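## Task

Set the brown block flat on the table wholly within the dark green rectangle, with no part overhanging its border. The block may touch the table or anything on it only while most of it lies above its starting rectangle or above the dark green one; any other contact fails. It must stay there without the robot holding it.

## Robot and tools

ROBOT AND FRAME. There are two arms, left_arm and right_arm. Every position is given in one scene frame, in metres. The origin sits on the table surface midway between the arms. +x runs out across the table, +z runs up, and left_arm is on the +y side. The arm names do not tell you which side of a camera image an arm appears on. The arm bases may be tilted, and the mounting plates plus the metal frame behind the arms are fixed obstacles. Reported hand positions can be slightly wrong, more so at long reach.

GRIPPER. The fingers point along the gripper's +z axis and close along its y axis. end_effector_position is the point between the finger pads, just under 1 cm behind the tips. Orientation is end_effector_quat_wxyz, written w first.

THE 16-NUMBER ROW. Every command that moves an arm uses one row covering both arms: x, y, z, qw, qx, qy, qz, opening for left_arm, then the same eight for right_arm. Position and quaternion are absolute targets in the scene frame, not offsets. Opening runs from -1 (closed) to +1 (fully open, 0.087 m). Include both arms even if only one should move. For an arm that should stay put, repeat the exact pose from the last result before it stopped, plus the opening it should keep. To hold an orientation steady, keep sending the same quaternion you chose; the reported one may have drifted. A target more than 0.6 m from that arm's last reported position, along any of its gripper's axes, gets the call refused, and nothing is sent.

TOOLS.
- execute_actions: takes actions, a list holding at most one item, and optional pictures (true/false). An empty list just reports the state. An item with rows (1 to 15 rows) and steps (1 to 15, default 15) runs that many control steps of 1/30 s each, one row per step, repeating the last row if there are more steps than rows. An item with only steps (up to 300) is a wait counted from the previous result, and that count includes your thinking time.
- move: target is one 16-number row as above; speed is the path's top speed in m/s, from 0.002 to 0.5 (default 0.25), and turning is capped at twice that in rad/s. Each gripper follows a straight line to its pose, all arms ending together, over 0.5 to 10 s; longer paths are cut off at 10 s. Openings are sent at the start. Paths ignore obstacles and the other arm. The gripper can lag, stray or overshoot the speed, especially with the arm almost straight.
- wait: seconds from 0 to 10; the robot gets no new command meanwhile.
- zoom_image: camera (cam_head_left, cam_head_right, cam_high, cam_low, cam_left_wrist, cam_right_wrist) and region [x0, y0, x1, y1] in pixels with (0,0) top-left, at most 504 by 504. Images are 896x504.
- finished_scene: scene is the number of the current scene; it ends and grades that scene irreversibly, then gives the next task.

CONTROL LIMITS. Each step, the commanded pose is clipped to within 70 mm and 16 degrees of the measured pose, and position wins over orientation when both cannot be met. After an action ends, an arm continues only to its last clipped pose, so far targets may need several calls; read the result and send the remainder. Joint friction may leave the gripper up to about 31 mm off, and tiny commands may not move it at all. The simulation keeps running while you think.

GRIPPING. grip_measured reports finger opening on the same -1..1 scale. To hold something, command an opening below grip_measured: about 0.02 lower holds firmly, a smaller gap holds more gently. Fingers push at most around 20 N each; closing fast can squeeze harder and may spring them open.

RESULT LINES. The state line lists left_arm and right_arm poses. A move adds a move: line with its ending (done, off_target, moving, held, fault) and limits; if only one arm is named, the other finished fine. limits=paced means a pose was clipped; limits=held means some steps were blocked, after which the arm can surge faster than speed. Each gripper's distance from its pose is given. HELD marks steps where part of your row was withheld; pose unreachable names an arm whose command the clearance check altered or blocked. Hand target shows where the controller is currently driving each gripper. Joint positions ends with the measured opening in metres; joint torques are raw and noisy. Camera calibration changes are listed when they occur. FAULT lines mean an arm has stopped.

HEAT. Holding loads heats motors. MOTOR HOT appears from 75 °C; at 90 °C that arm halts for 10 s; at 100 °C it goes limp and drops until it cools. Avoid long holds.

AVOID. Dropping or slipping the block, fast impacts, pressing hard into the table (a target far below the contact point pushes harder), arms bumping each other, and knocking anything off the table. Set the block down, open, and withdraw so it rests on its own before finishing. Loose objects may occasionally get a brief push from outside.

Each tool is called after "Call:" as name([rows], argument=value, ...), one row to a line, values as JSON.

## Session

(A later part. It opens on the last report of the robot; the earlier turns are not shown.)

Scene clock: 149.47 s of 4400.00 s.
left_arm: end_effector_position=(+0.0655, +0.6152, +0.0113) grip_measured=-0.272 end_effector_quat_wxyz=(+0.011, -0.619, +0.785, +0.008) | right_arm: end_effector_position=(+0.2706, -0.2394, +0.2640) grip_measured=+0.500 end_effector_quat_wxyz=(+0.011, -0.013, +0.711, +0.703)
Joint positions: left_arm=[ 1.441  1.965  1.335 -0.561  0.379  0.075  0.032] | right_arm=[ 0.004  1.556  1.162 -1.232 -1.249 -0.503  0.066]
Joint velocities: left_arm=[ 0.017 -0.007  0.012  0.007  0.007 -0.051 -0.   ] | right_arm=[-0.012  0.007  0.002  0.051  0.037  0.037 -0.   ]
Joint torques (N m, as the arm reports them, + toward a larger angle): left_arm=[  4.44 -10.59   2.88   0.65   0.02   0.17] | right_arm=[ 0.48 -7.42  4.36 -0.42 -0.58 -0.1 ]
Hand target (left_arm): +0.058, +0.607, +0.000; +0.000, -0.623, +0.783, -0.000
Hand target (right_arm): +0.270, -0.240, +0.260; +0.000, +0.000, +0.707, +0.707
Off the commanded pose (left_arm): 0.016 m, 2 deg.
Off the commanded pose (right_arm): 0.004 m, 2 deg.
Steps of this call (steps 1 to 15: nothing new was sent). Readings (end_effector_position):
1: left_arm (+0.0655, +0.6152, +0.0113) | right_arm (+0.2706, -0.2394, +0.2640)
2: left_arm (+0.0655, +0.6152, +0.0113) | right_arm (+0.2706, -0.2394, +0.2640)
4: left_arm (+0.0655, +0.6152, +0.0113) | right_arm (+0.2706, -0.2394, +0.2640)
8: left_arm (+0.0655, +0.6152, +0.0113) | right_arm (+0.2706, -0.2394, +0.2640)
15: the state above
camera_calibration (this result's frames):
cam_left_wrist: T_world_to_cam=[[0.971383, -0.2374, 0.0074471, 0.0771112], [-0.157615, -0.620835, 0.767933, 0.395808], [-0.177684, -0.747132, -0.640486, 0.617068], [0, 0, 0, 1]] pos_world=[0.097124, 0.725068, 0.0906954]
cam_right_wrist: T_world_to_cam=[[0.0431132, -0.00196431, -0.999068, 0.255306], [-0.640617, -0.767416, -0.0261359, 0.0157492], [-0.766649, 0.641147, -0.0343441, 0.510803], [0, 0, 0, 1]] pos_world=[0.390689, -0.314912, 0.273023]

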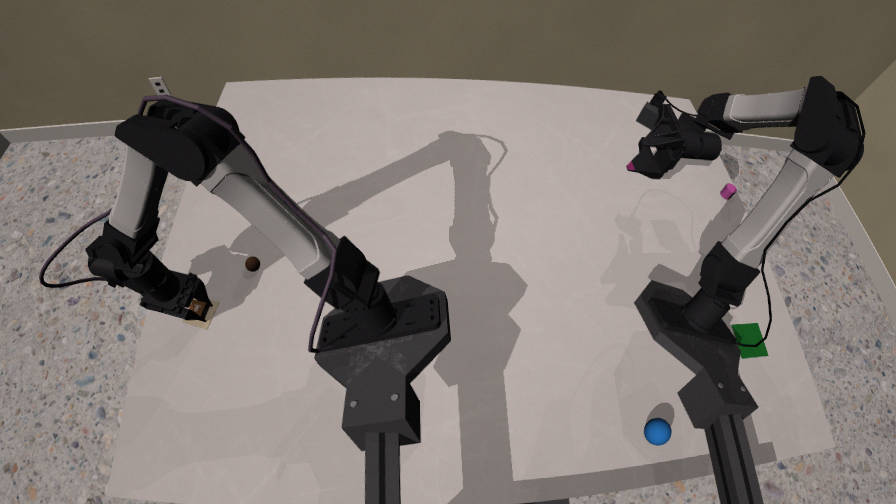

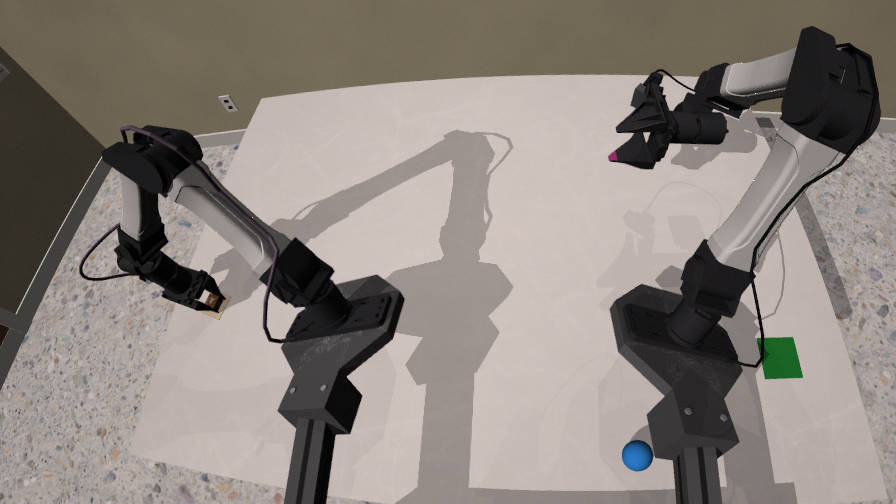

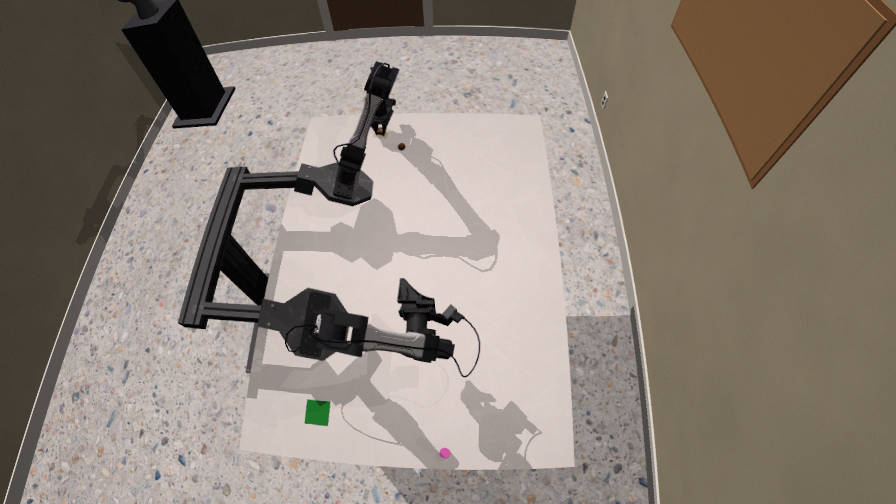

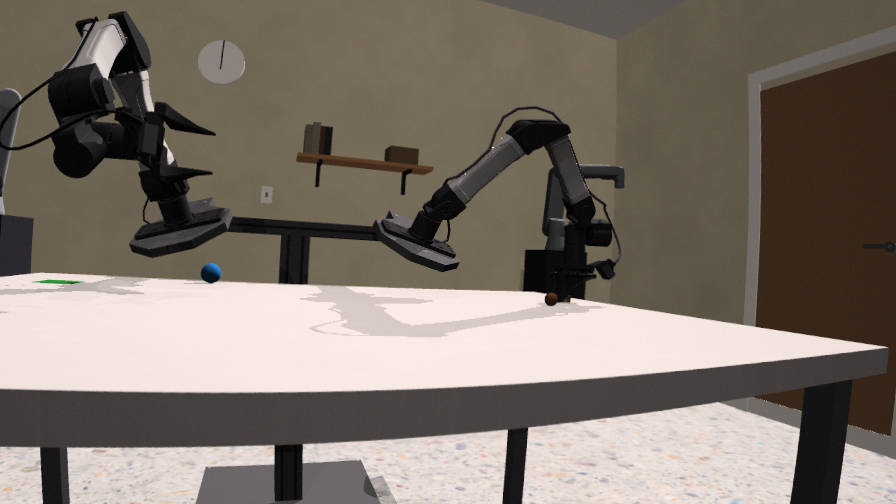

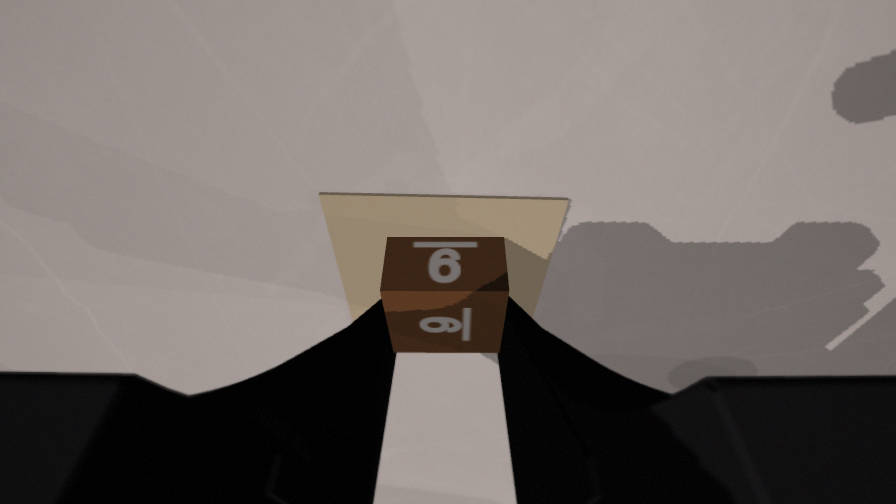

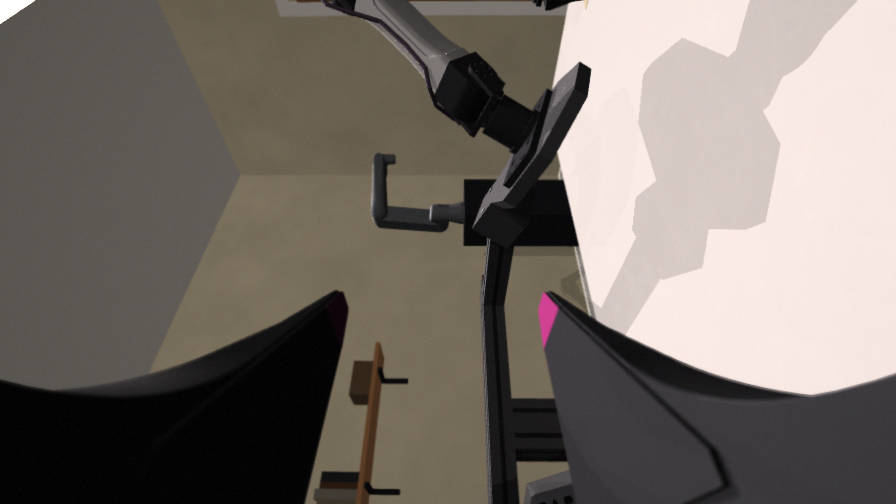

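Call:
move(target=[0.066,0.60,0.15,0,0.6225,-0.7826,0,-0.30, 0.27,-0.24,0.26,0,0,0.707,0.707,0.5], speed=0.2)

Call:
move(target=[0.30,0.33,0.24,0,0,1,0,-0.30, 0.27,-0.24,0.26,0,0,0.707,0.707,0.5], speed=0.3)

Call:
move(target=[0.27,0.12,0.26,0.5,0.5,0.5,-0.5,-0.30, 0.27,-0.20,0.26,0,0,0.707,0.707,0.5], speed=0.25)

Scene clock: 159.77 s of 4400.00 s.
left_arm: end_effector_position=(+0.0643, +0.5973, +0.1438) grip_measured=-0.272 end_effector_quat_wxyz=(-0.007, -0.625, +0.781, -0.001) | right_arm: end_effector_position=(+0.2706, -0.2394, +0.2640) grip_measured=+0.500 end_effector_quat_wxyz=(+0.011, -0.013, +0.711, +0.703)
Joint positions: left_arm=[ 1.578  1.722  1.485 -1.049  0.411  0.218  0.032] | right_arm=[ 0.004  1.556  1.162 -1.232 -1.249 -0.503  0.066]
Joint velocities: left_arm=[-0.002 -0.017 -0.002 -0.037 -0.022 -0.007 -0.001] | right_arm=[ 0.007  0.002 -0.002 -0.022 -0.022  0.081 -0.001]
Joint torques (N m, as the arm reports them, + toward a larger angle): left_arm=[  4.49 -12.68   5.98   0.26   0.15   0.19] | right_arm=[ 0.48 -7.42  4.38 -0.42 -0.57 -0.1 ]
Hand target (left_arm): +0.066, +0.599, +0.151; +0.000, -0.622, +0.783, +0.000
Hand target (right_arm): +0.270, -0.240, +0.260; +0.000, +0.000, +0.707, +0.707
Off the commanded pose (left_arm): 0.007 m, 1 deg.
Off the commanded pose (right_arm): 0.004 m, 2 deg.
After step 90, 5.90 s passed at rest.
move: done
camera_calibration (this result's frames):
cam_left_wrist: T_world_to_cam=[[0.974616, -0.22388, 0.0008844, 0.0657398], [-0.137182, -0.594063, 0.792635, 0.261854], [-0.17693, -0.772636, -0.609696, 0.69915], [0, 0, 0, 1]] pos_world=[0.0955513, 0.710464, 0.218656]
cam_right_wrist: T_world_to_cam=[[0.0434943, -0.00196293, -0.999052, 0.255183], [-0.640604, -0.767418, -0.0263812, 0.0158095], [-0.766639, 0.641144, -0.0346358, 0.510877], [0, 0, 0, 1]] pos_world=[0.390687, -0.314912, 0.273053]

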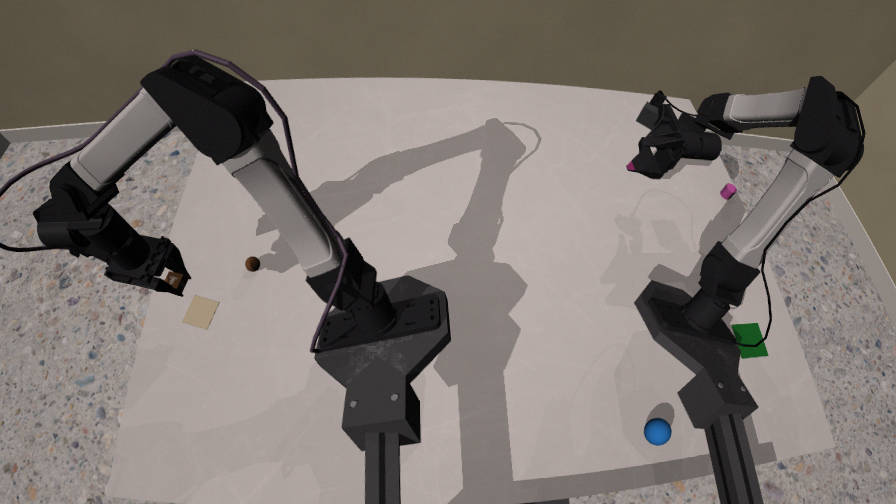

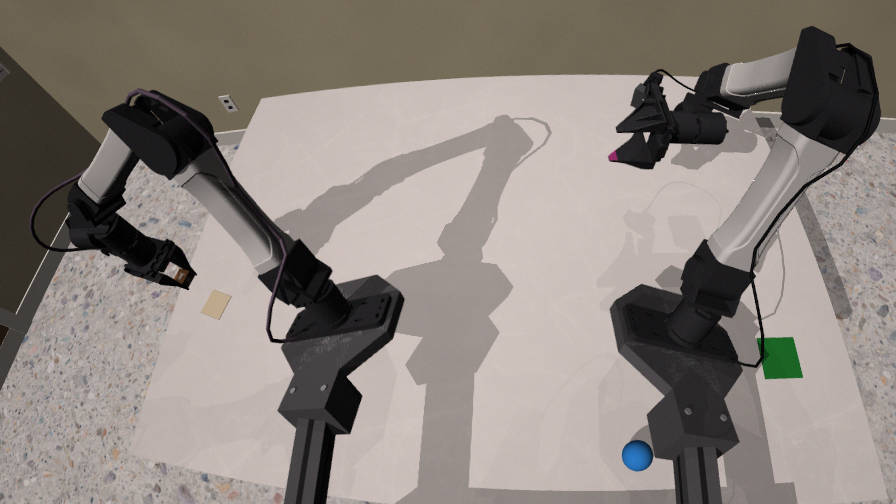

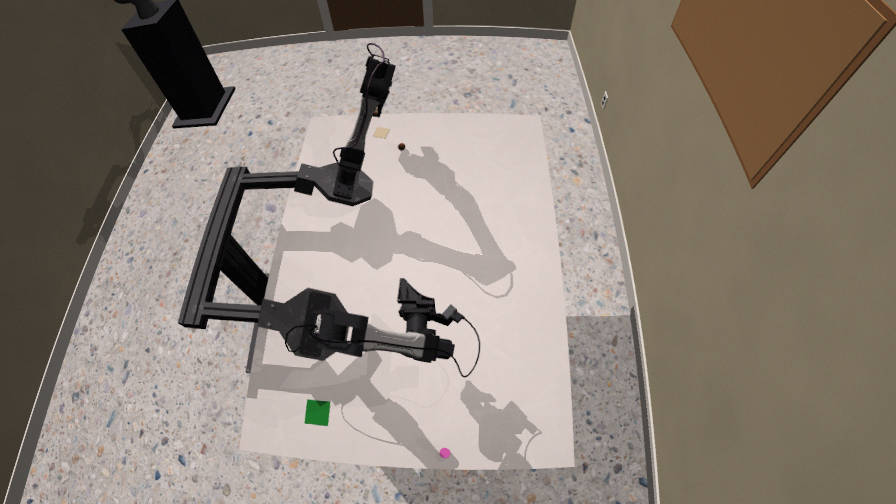

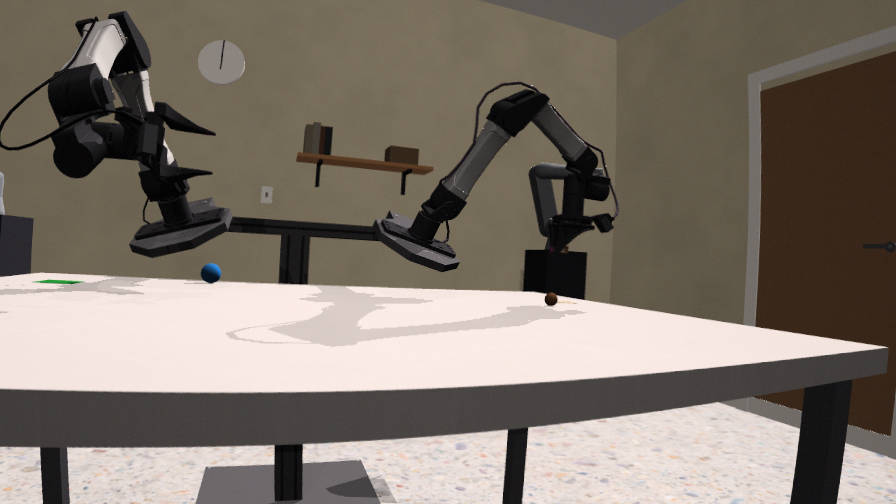

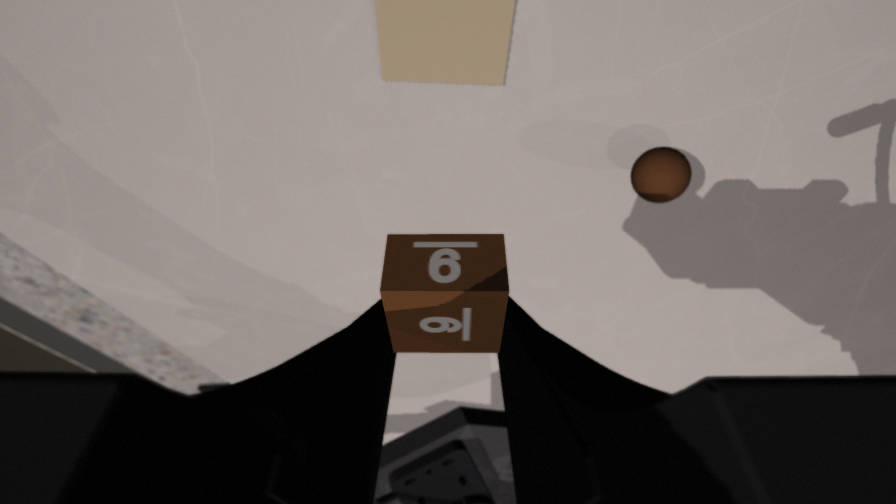

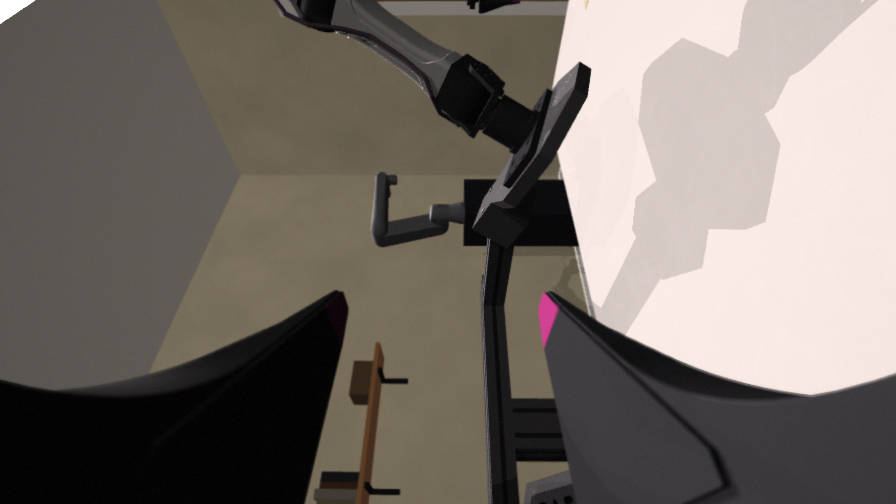

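Scene clock: 162.67 s of 4400.00 s.
left_arm: end_effector_position=(+0.2989, +0.3303, +0.2411) grip_measured=-0.272 end_effector_quat_wxyz=(+0.008, -0.002, +1.000, -0.006) | right_arm: end_effector_position=(+0.2706, -0.2394, +0.2640) grip_measured=+0.500 end_effector_quat_wxyz=(+0.011, -0.013, +0.711, +0.703)
Joint positions: left_arm=[-0.076  1.273  1.466 -1.332 -0.292  0.037  0.032] | right_arm=[ 0.004  1.556  1.162 -1.232 -1.249 -0.503  0.066]
Joint velocities: left_arm=[ 0.002  0.007 -0.002 -0.007 -0.022  0.007  0.   ] | right_arm=[ 0.007  0.002 -0.007  0.007 -0.066 -0.022 -0.   ]
Joint torques (N m, as the arm reports them, + toward a larger angle): left_arm=[-1.99 -7.08  6.68  0.35 -0.09  0.04] | right_arm=[ 0.49 -7.42  4.38 -0.42 -0.57 -0.1 ]
Hand target (left_arm): +0.300, +0.330, +0.240; -0.000, -0.000, +1.000, -0.001
Hand target (right_arm): +0.270, -0.240, +0.260; +0.000, +0.000, +0.707, +0.707
Off the commanded pose (left_arm): 0.002 m, 1 deg.
Off the commanded pose (right_arm): 0.004 m, 2 deg.
move: done
camera_calibration (this result's frames):
cam_left_wrist: T_world_to_cam=[[-0.00045526, -0.999832, 0.018309, 0.320779], [-0.632061, 0.0144757, 0.774783, 0.00952243], [-0.774918, -0.0112197, -0.631962, 0.526279], [0, 0, 0, 1]] pos_world=[0.413988, 0.326492, 0.319337]
cam_right_wrist: T_world_to_cam=[[0.0431315, -0.00190512, -0.999068, 0.255338], [-0.640534, -0.767483, -0.0261895, 0.0156938], [-0.766718, 0.641066, -0.034323, 0.510767], [0, 0, 0, 1]] pos_world=[0.390653, -0.314904, 0.273042]

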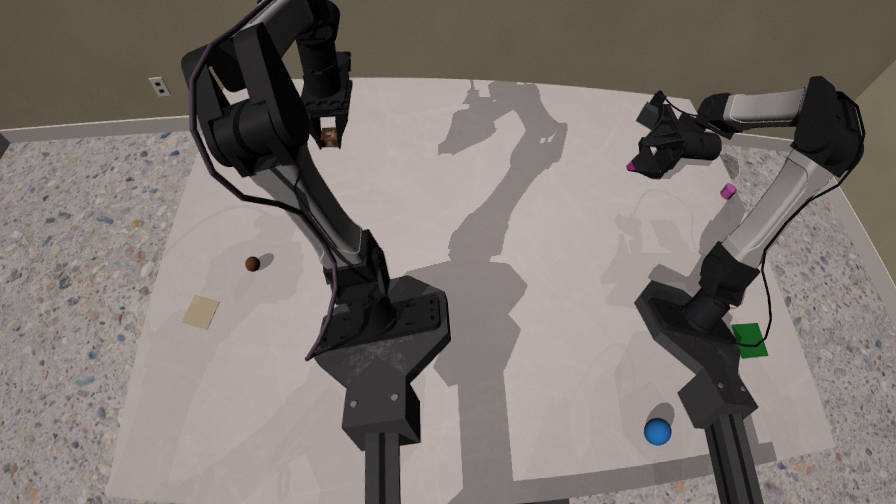

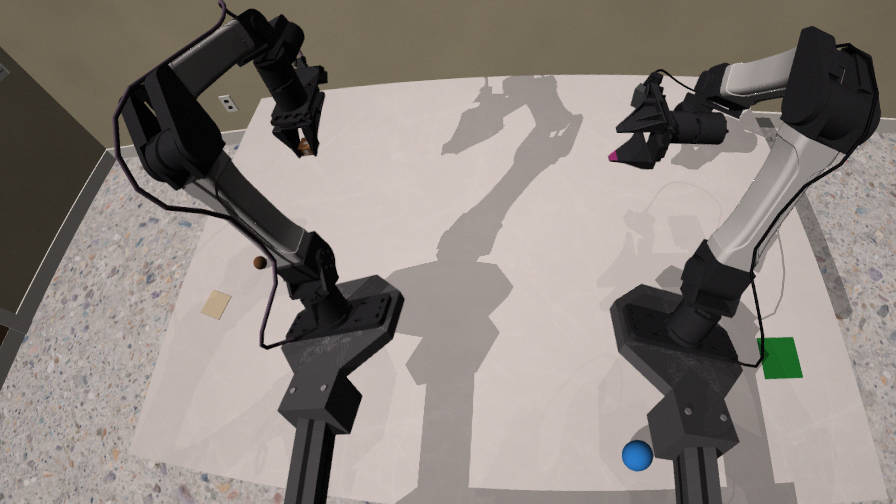

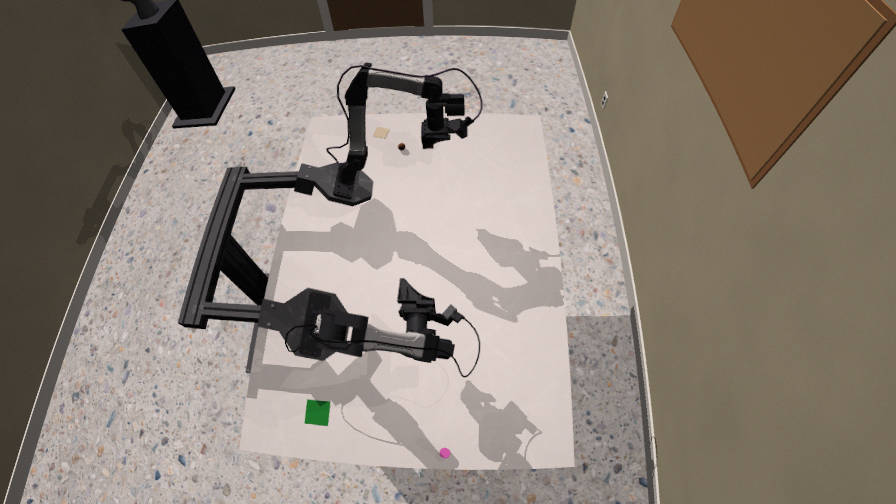

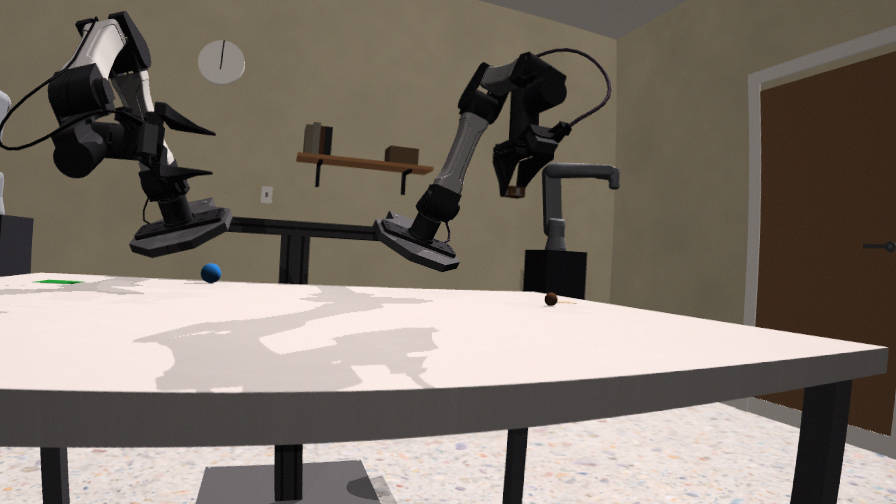

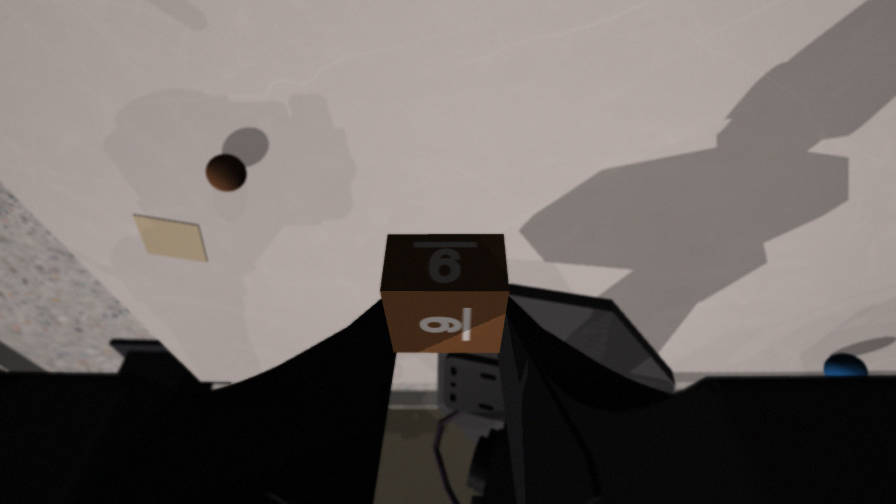

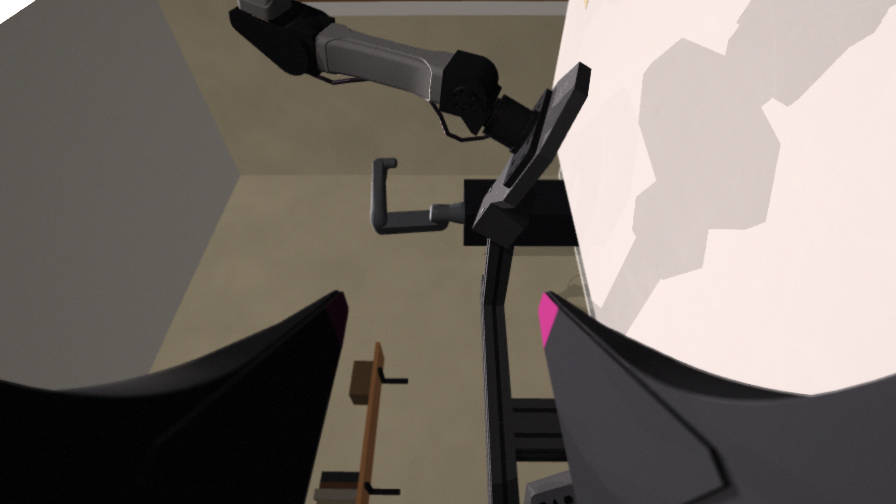

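Scene clock: 167.47 s of 4400.00 s.
left_arm: end_effector_position=(+0.2715, +0.1226, +0.2582) grip_measured=-0.271 end_effector_quat_wxyz=(+0.508, +0.501, +0.507, -0.483) | right_arm: end_effector_position=(+0.2781, -0.2011, +0.2572) grip_measured=+0.500 end_effector_quat_wxyz=(+0.001, +0.007, +0.706, +0.708)
Joint positions: left_arm=[-0.059  1.125  0.82  -0.919  1.256  1.659  0.032] | right_arm=[ 0.128  1.504  1.017 -0.738 -1.249 -0.042  0.066]
Joint velocities: left_arm=[-0.002  0.022 -0.002  0.007  0.007 -0.022  0.   ] | right_arm=[-0.002  0.002 -0.012  0.022 -0.022 -0.081  0.001]
Joint torques (N m, as the arm reports them, + toward a larger angle): left_arm=[-2.06 -4.18  5.99  0.13  0.73  0.19] | right_arm=[  2.03 -11.33   3.28   0.33  -0.51   0.07]
Hand target (left_arm): +0.272, +0.120, +0.260; +0.507, +0.500, +0.501, -0.493
Hand target (right_arm): +0.272, -0.200, +0.261; +0.002, +0.002, +0.706, +0.708
Off the commanded pose (left_arm): 0.003 m, 2 deg.
Off the commanded pose (right_arm): 0.009 m, 1 deg.
move: done
camera_calibration (this result's frames):
cam_left_wrist: T_world_to_cam=[[-0.999438, -0.0233197, -0.0240884, 0.275227], [-0.00396115, 0.795577, -0.60584, 0.0721856], [0.0332922, -0.605404, -0.795222, 0.409042], [0, 0, 0, 1]] pos_world=[0.26174, 0.196624, 0.375642]
cam_right_wrist: T_world_to_cam=[[0.00144182, 0.012857, -0.999916, 0.263049], [-0.651819, -0.758299, -0.0106902, 0.0507461], [-0.758373, 0.65178, 0.00728713, 0.480859], [0, 0, 0, 1]] pos_world=[0.397368, -0.278316, 0.260065]

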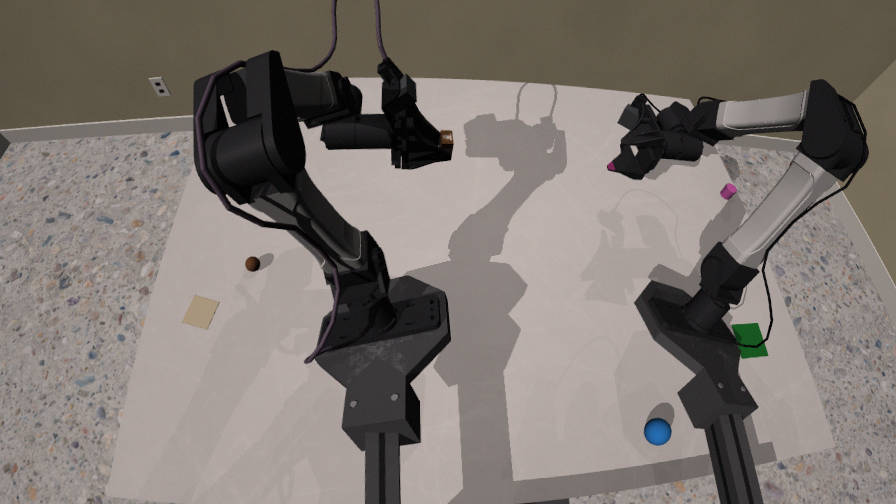

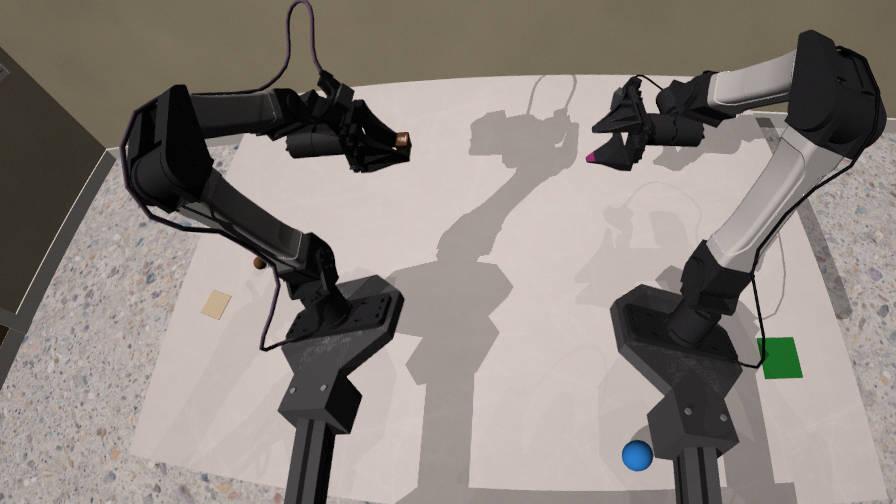

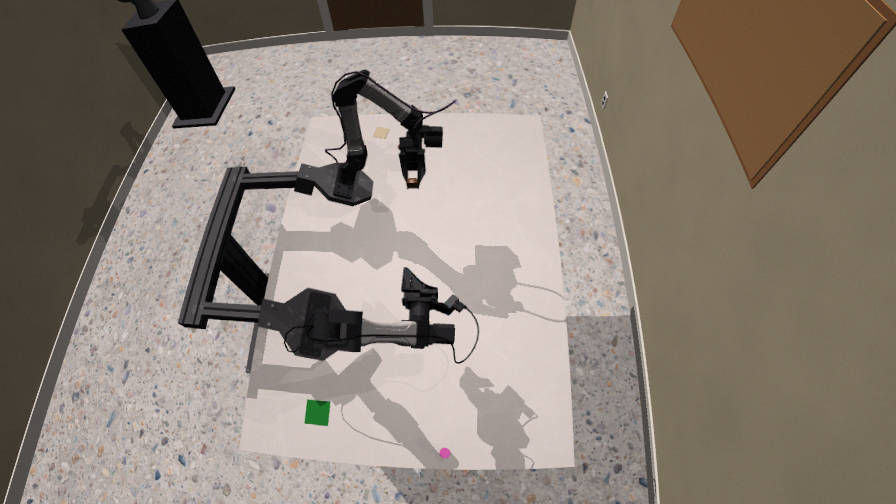

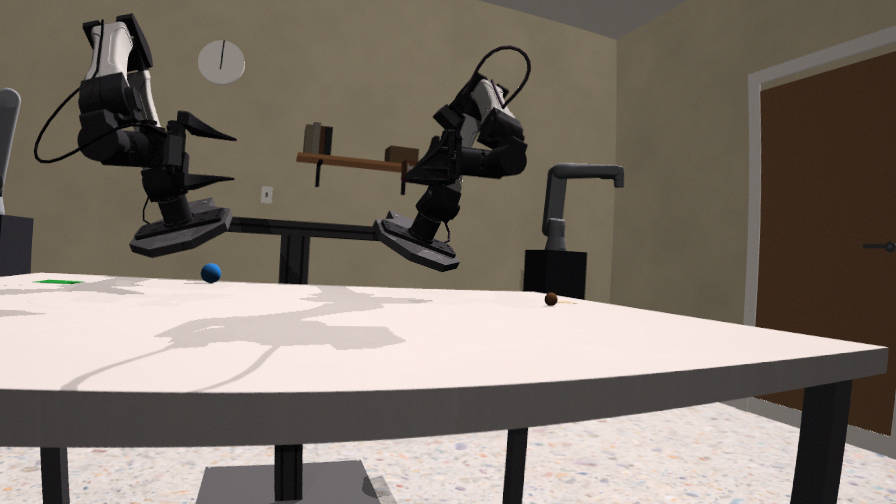

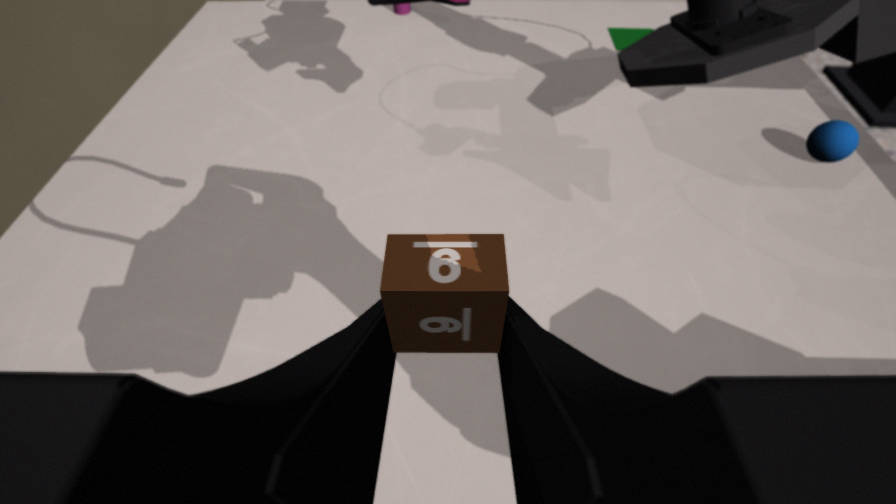

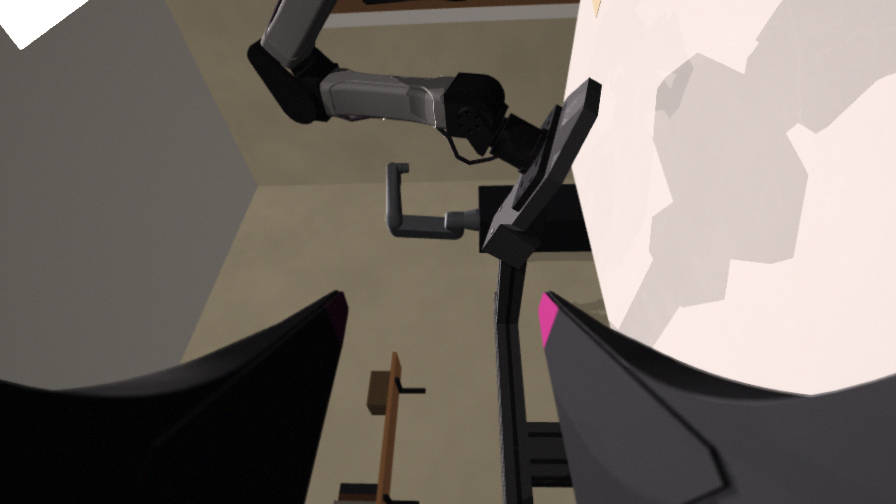

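Call:
move(target=[0.27,0.07,0.26,0.5,0.5,0.5,-0.5,-0.30, 0.27,-0.03,0.26,0,0,0.707,0.707,0.5], speed=0.15)

Scene clock: 177.43 s of 4400.00 s.
left_arm: end_effector_position=(+0.2727, +0.0701, +0.2577) grip_measured=-0.271 end_effector_quat_wxyz=(+0.496, +0.497, +0.501, -0.506) | right_arm: end_effector_position=(+0.2801, -0.0326, +0.2711) grip_measured=+0.500 end_effector_quat_wxyz=(+0.013, +0.004, +0.697, +0.717)
Joint positions: left_arm=[-0.301  1.108  0.682 -0.357  1.149  1.142  0.032] | right_arm=[ 0.647  1.69   0.859  0.388 -0.889  0.791  0.066]
Joint velocities: left_arm=[ 0.007 -0.007 -0.002  0.022 -0.081  0.007 -0.   ] | right_arm=[ 0.002 -0.017 -0.017  0.066  0.066 -0.139  0.   ]
Joint torques (N m, as the arm reports them, + toward a larger angle): left_arm=[-2.42 -8.09  3.99  1.11  0.44  0.03] | right_arm=[ 3.03 -7.4   4.35  1.39 -0.37  0.06]
Hand target (left_arm): +0.270, +0.070, +0.260; +0.500, +0.500, +0.499, -0.501
Hand target (right_arm): +0.274, -0.029, +0.265; +0.004, +0.008, +0.700, +0.714
Off the commanded pose (left_arm): 0.004 m, 1 deg.
Off the commanded pose (right_arm): 0.015 m, 2 deg.
After step 90, 5.13 s passed at rest.
move: off_target (right_arm)
camera_calibration (this result's frames):
cam_left_wrist: T_world_to_cam=[[-0.999868, 0.0134791, 0.00906854, 0.264222], [0.00491408, 0.782999, -0.622004, 0.116285], [-0.0154847, -0.621877, -0.782962, 0.388119], [0, 0, 0, 1]] pos_world=[0.269626, 0.14675, 0.373815]
cam_right_wrist: T_world_to_cam=[[0.0230013, 0.0377845, -0.999021, 0.269344], [-0.661015, -0.749108, -0.0435515, 0.191771], [-0.75002, 0.66137, 0.00774563, 0.370338], [0, 0, 0, 1]] pos_world=[0.398329, -0.11145, 0.274564]

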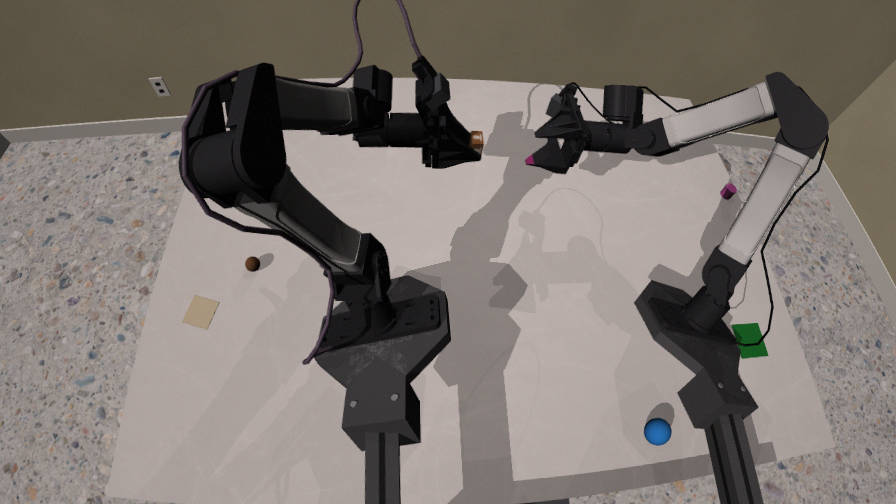

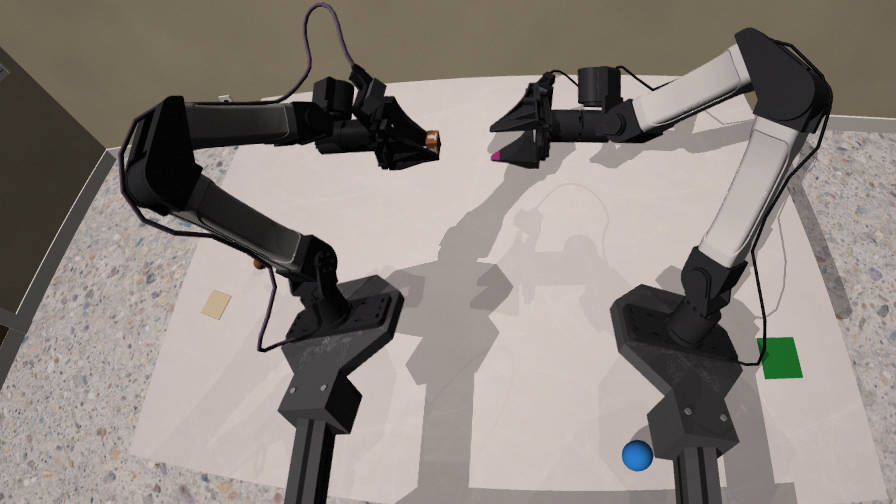

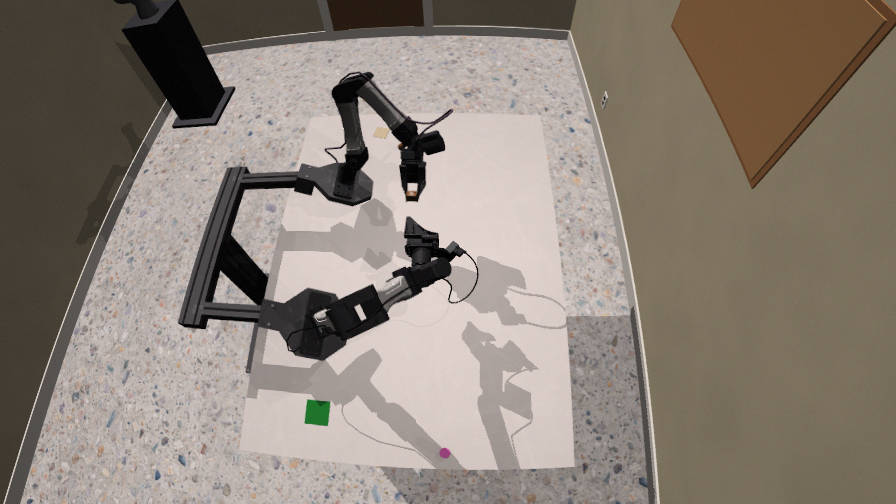

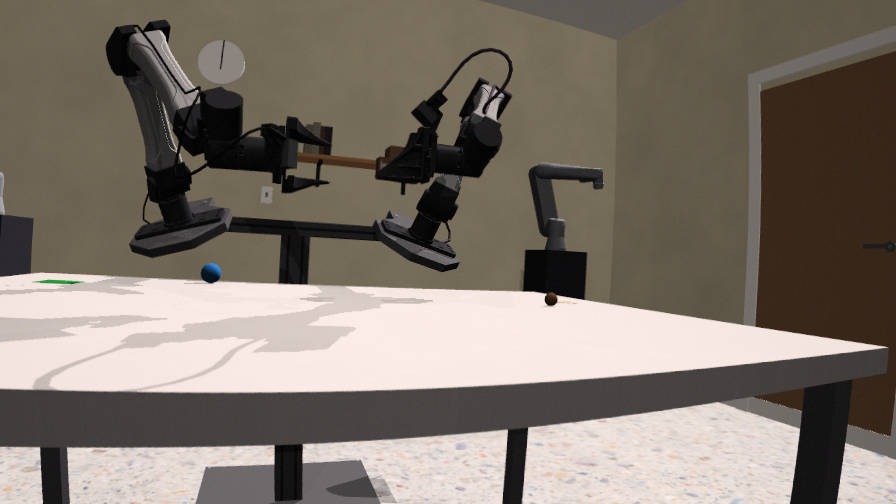

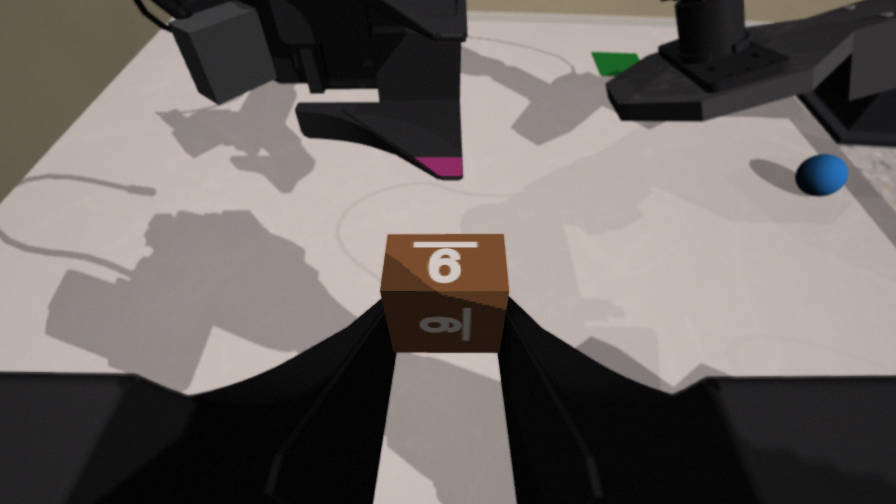

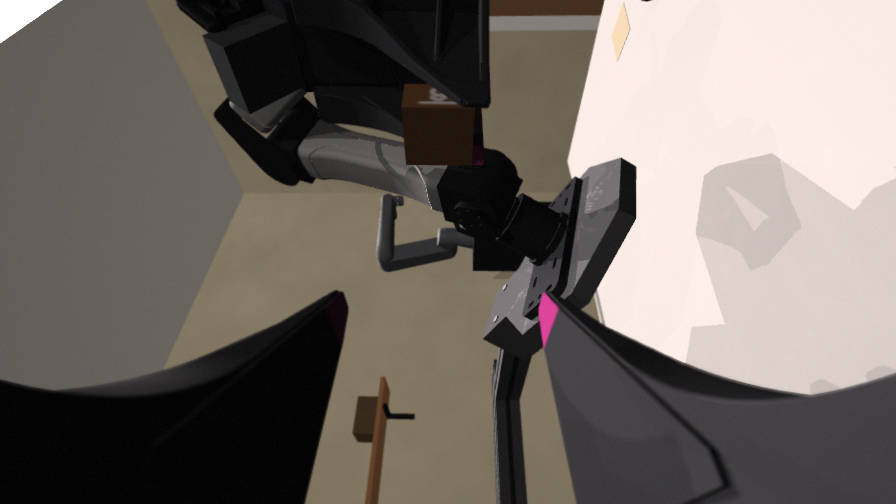

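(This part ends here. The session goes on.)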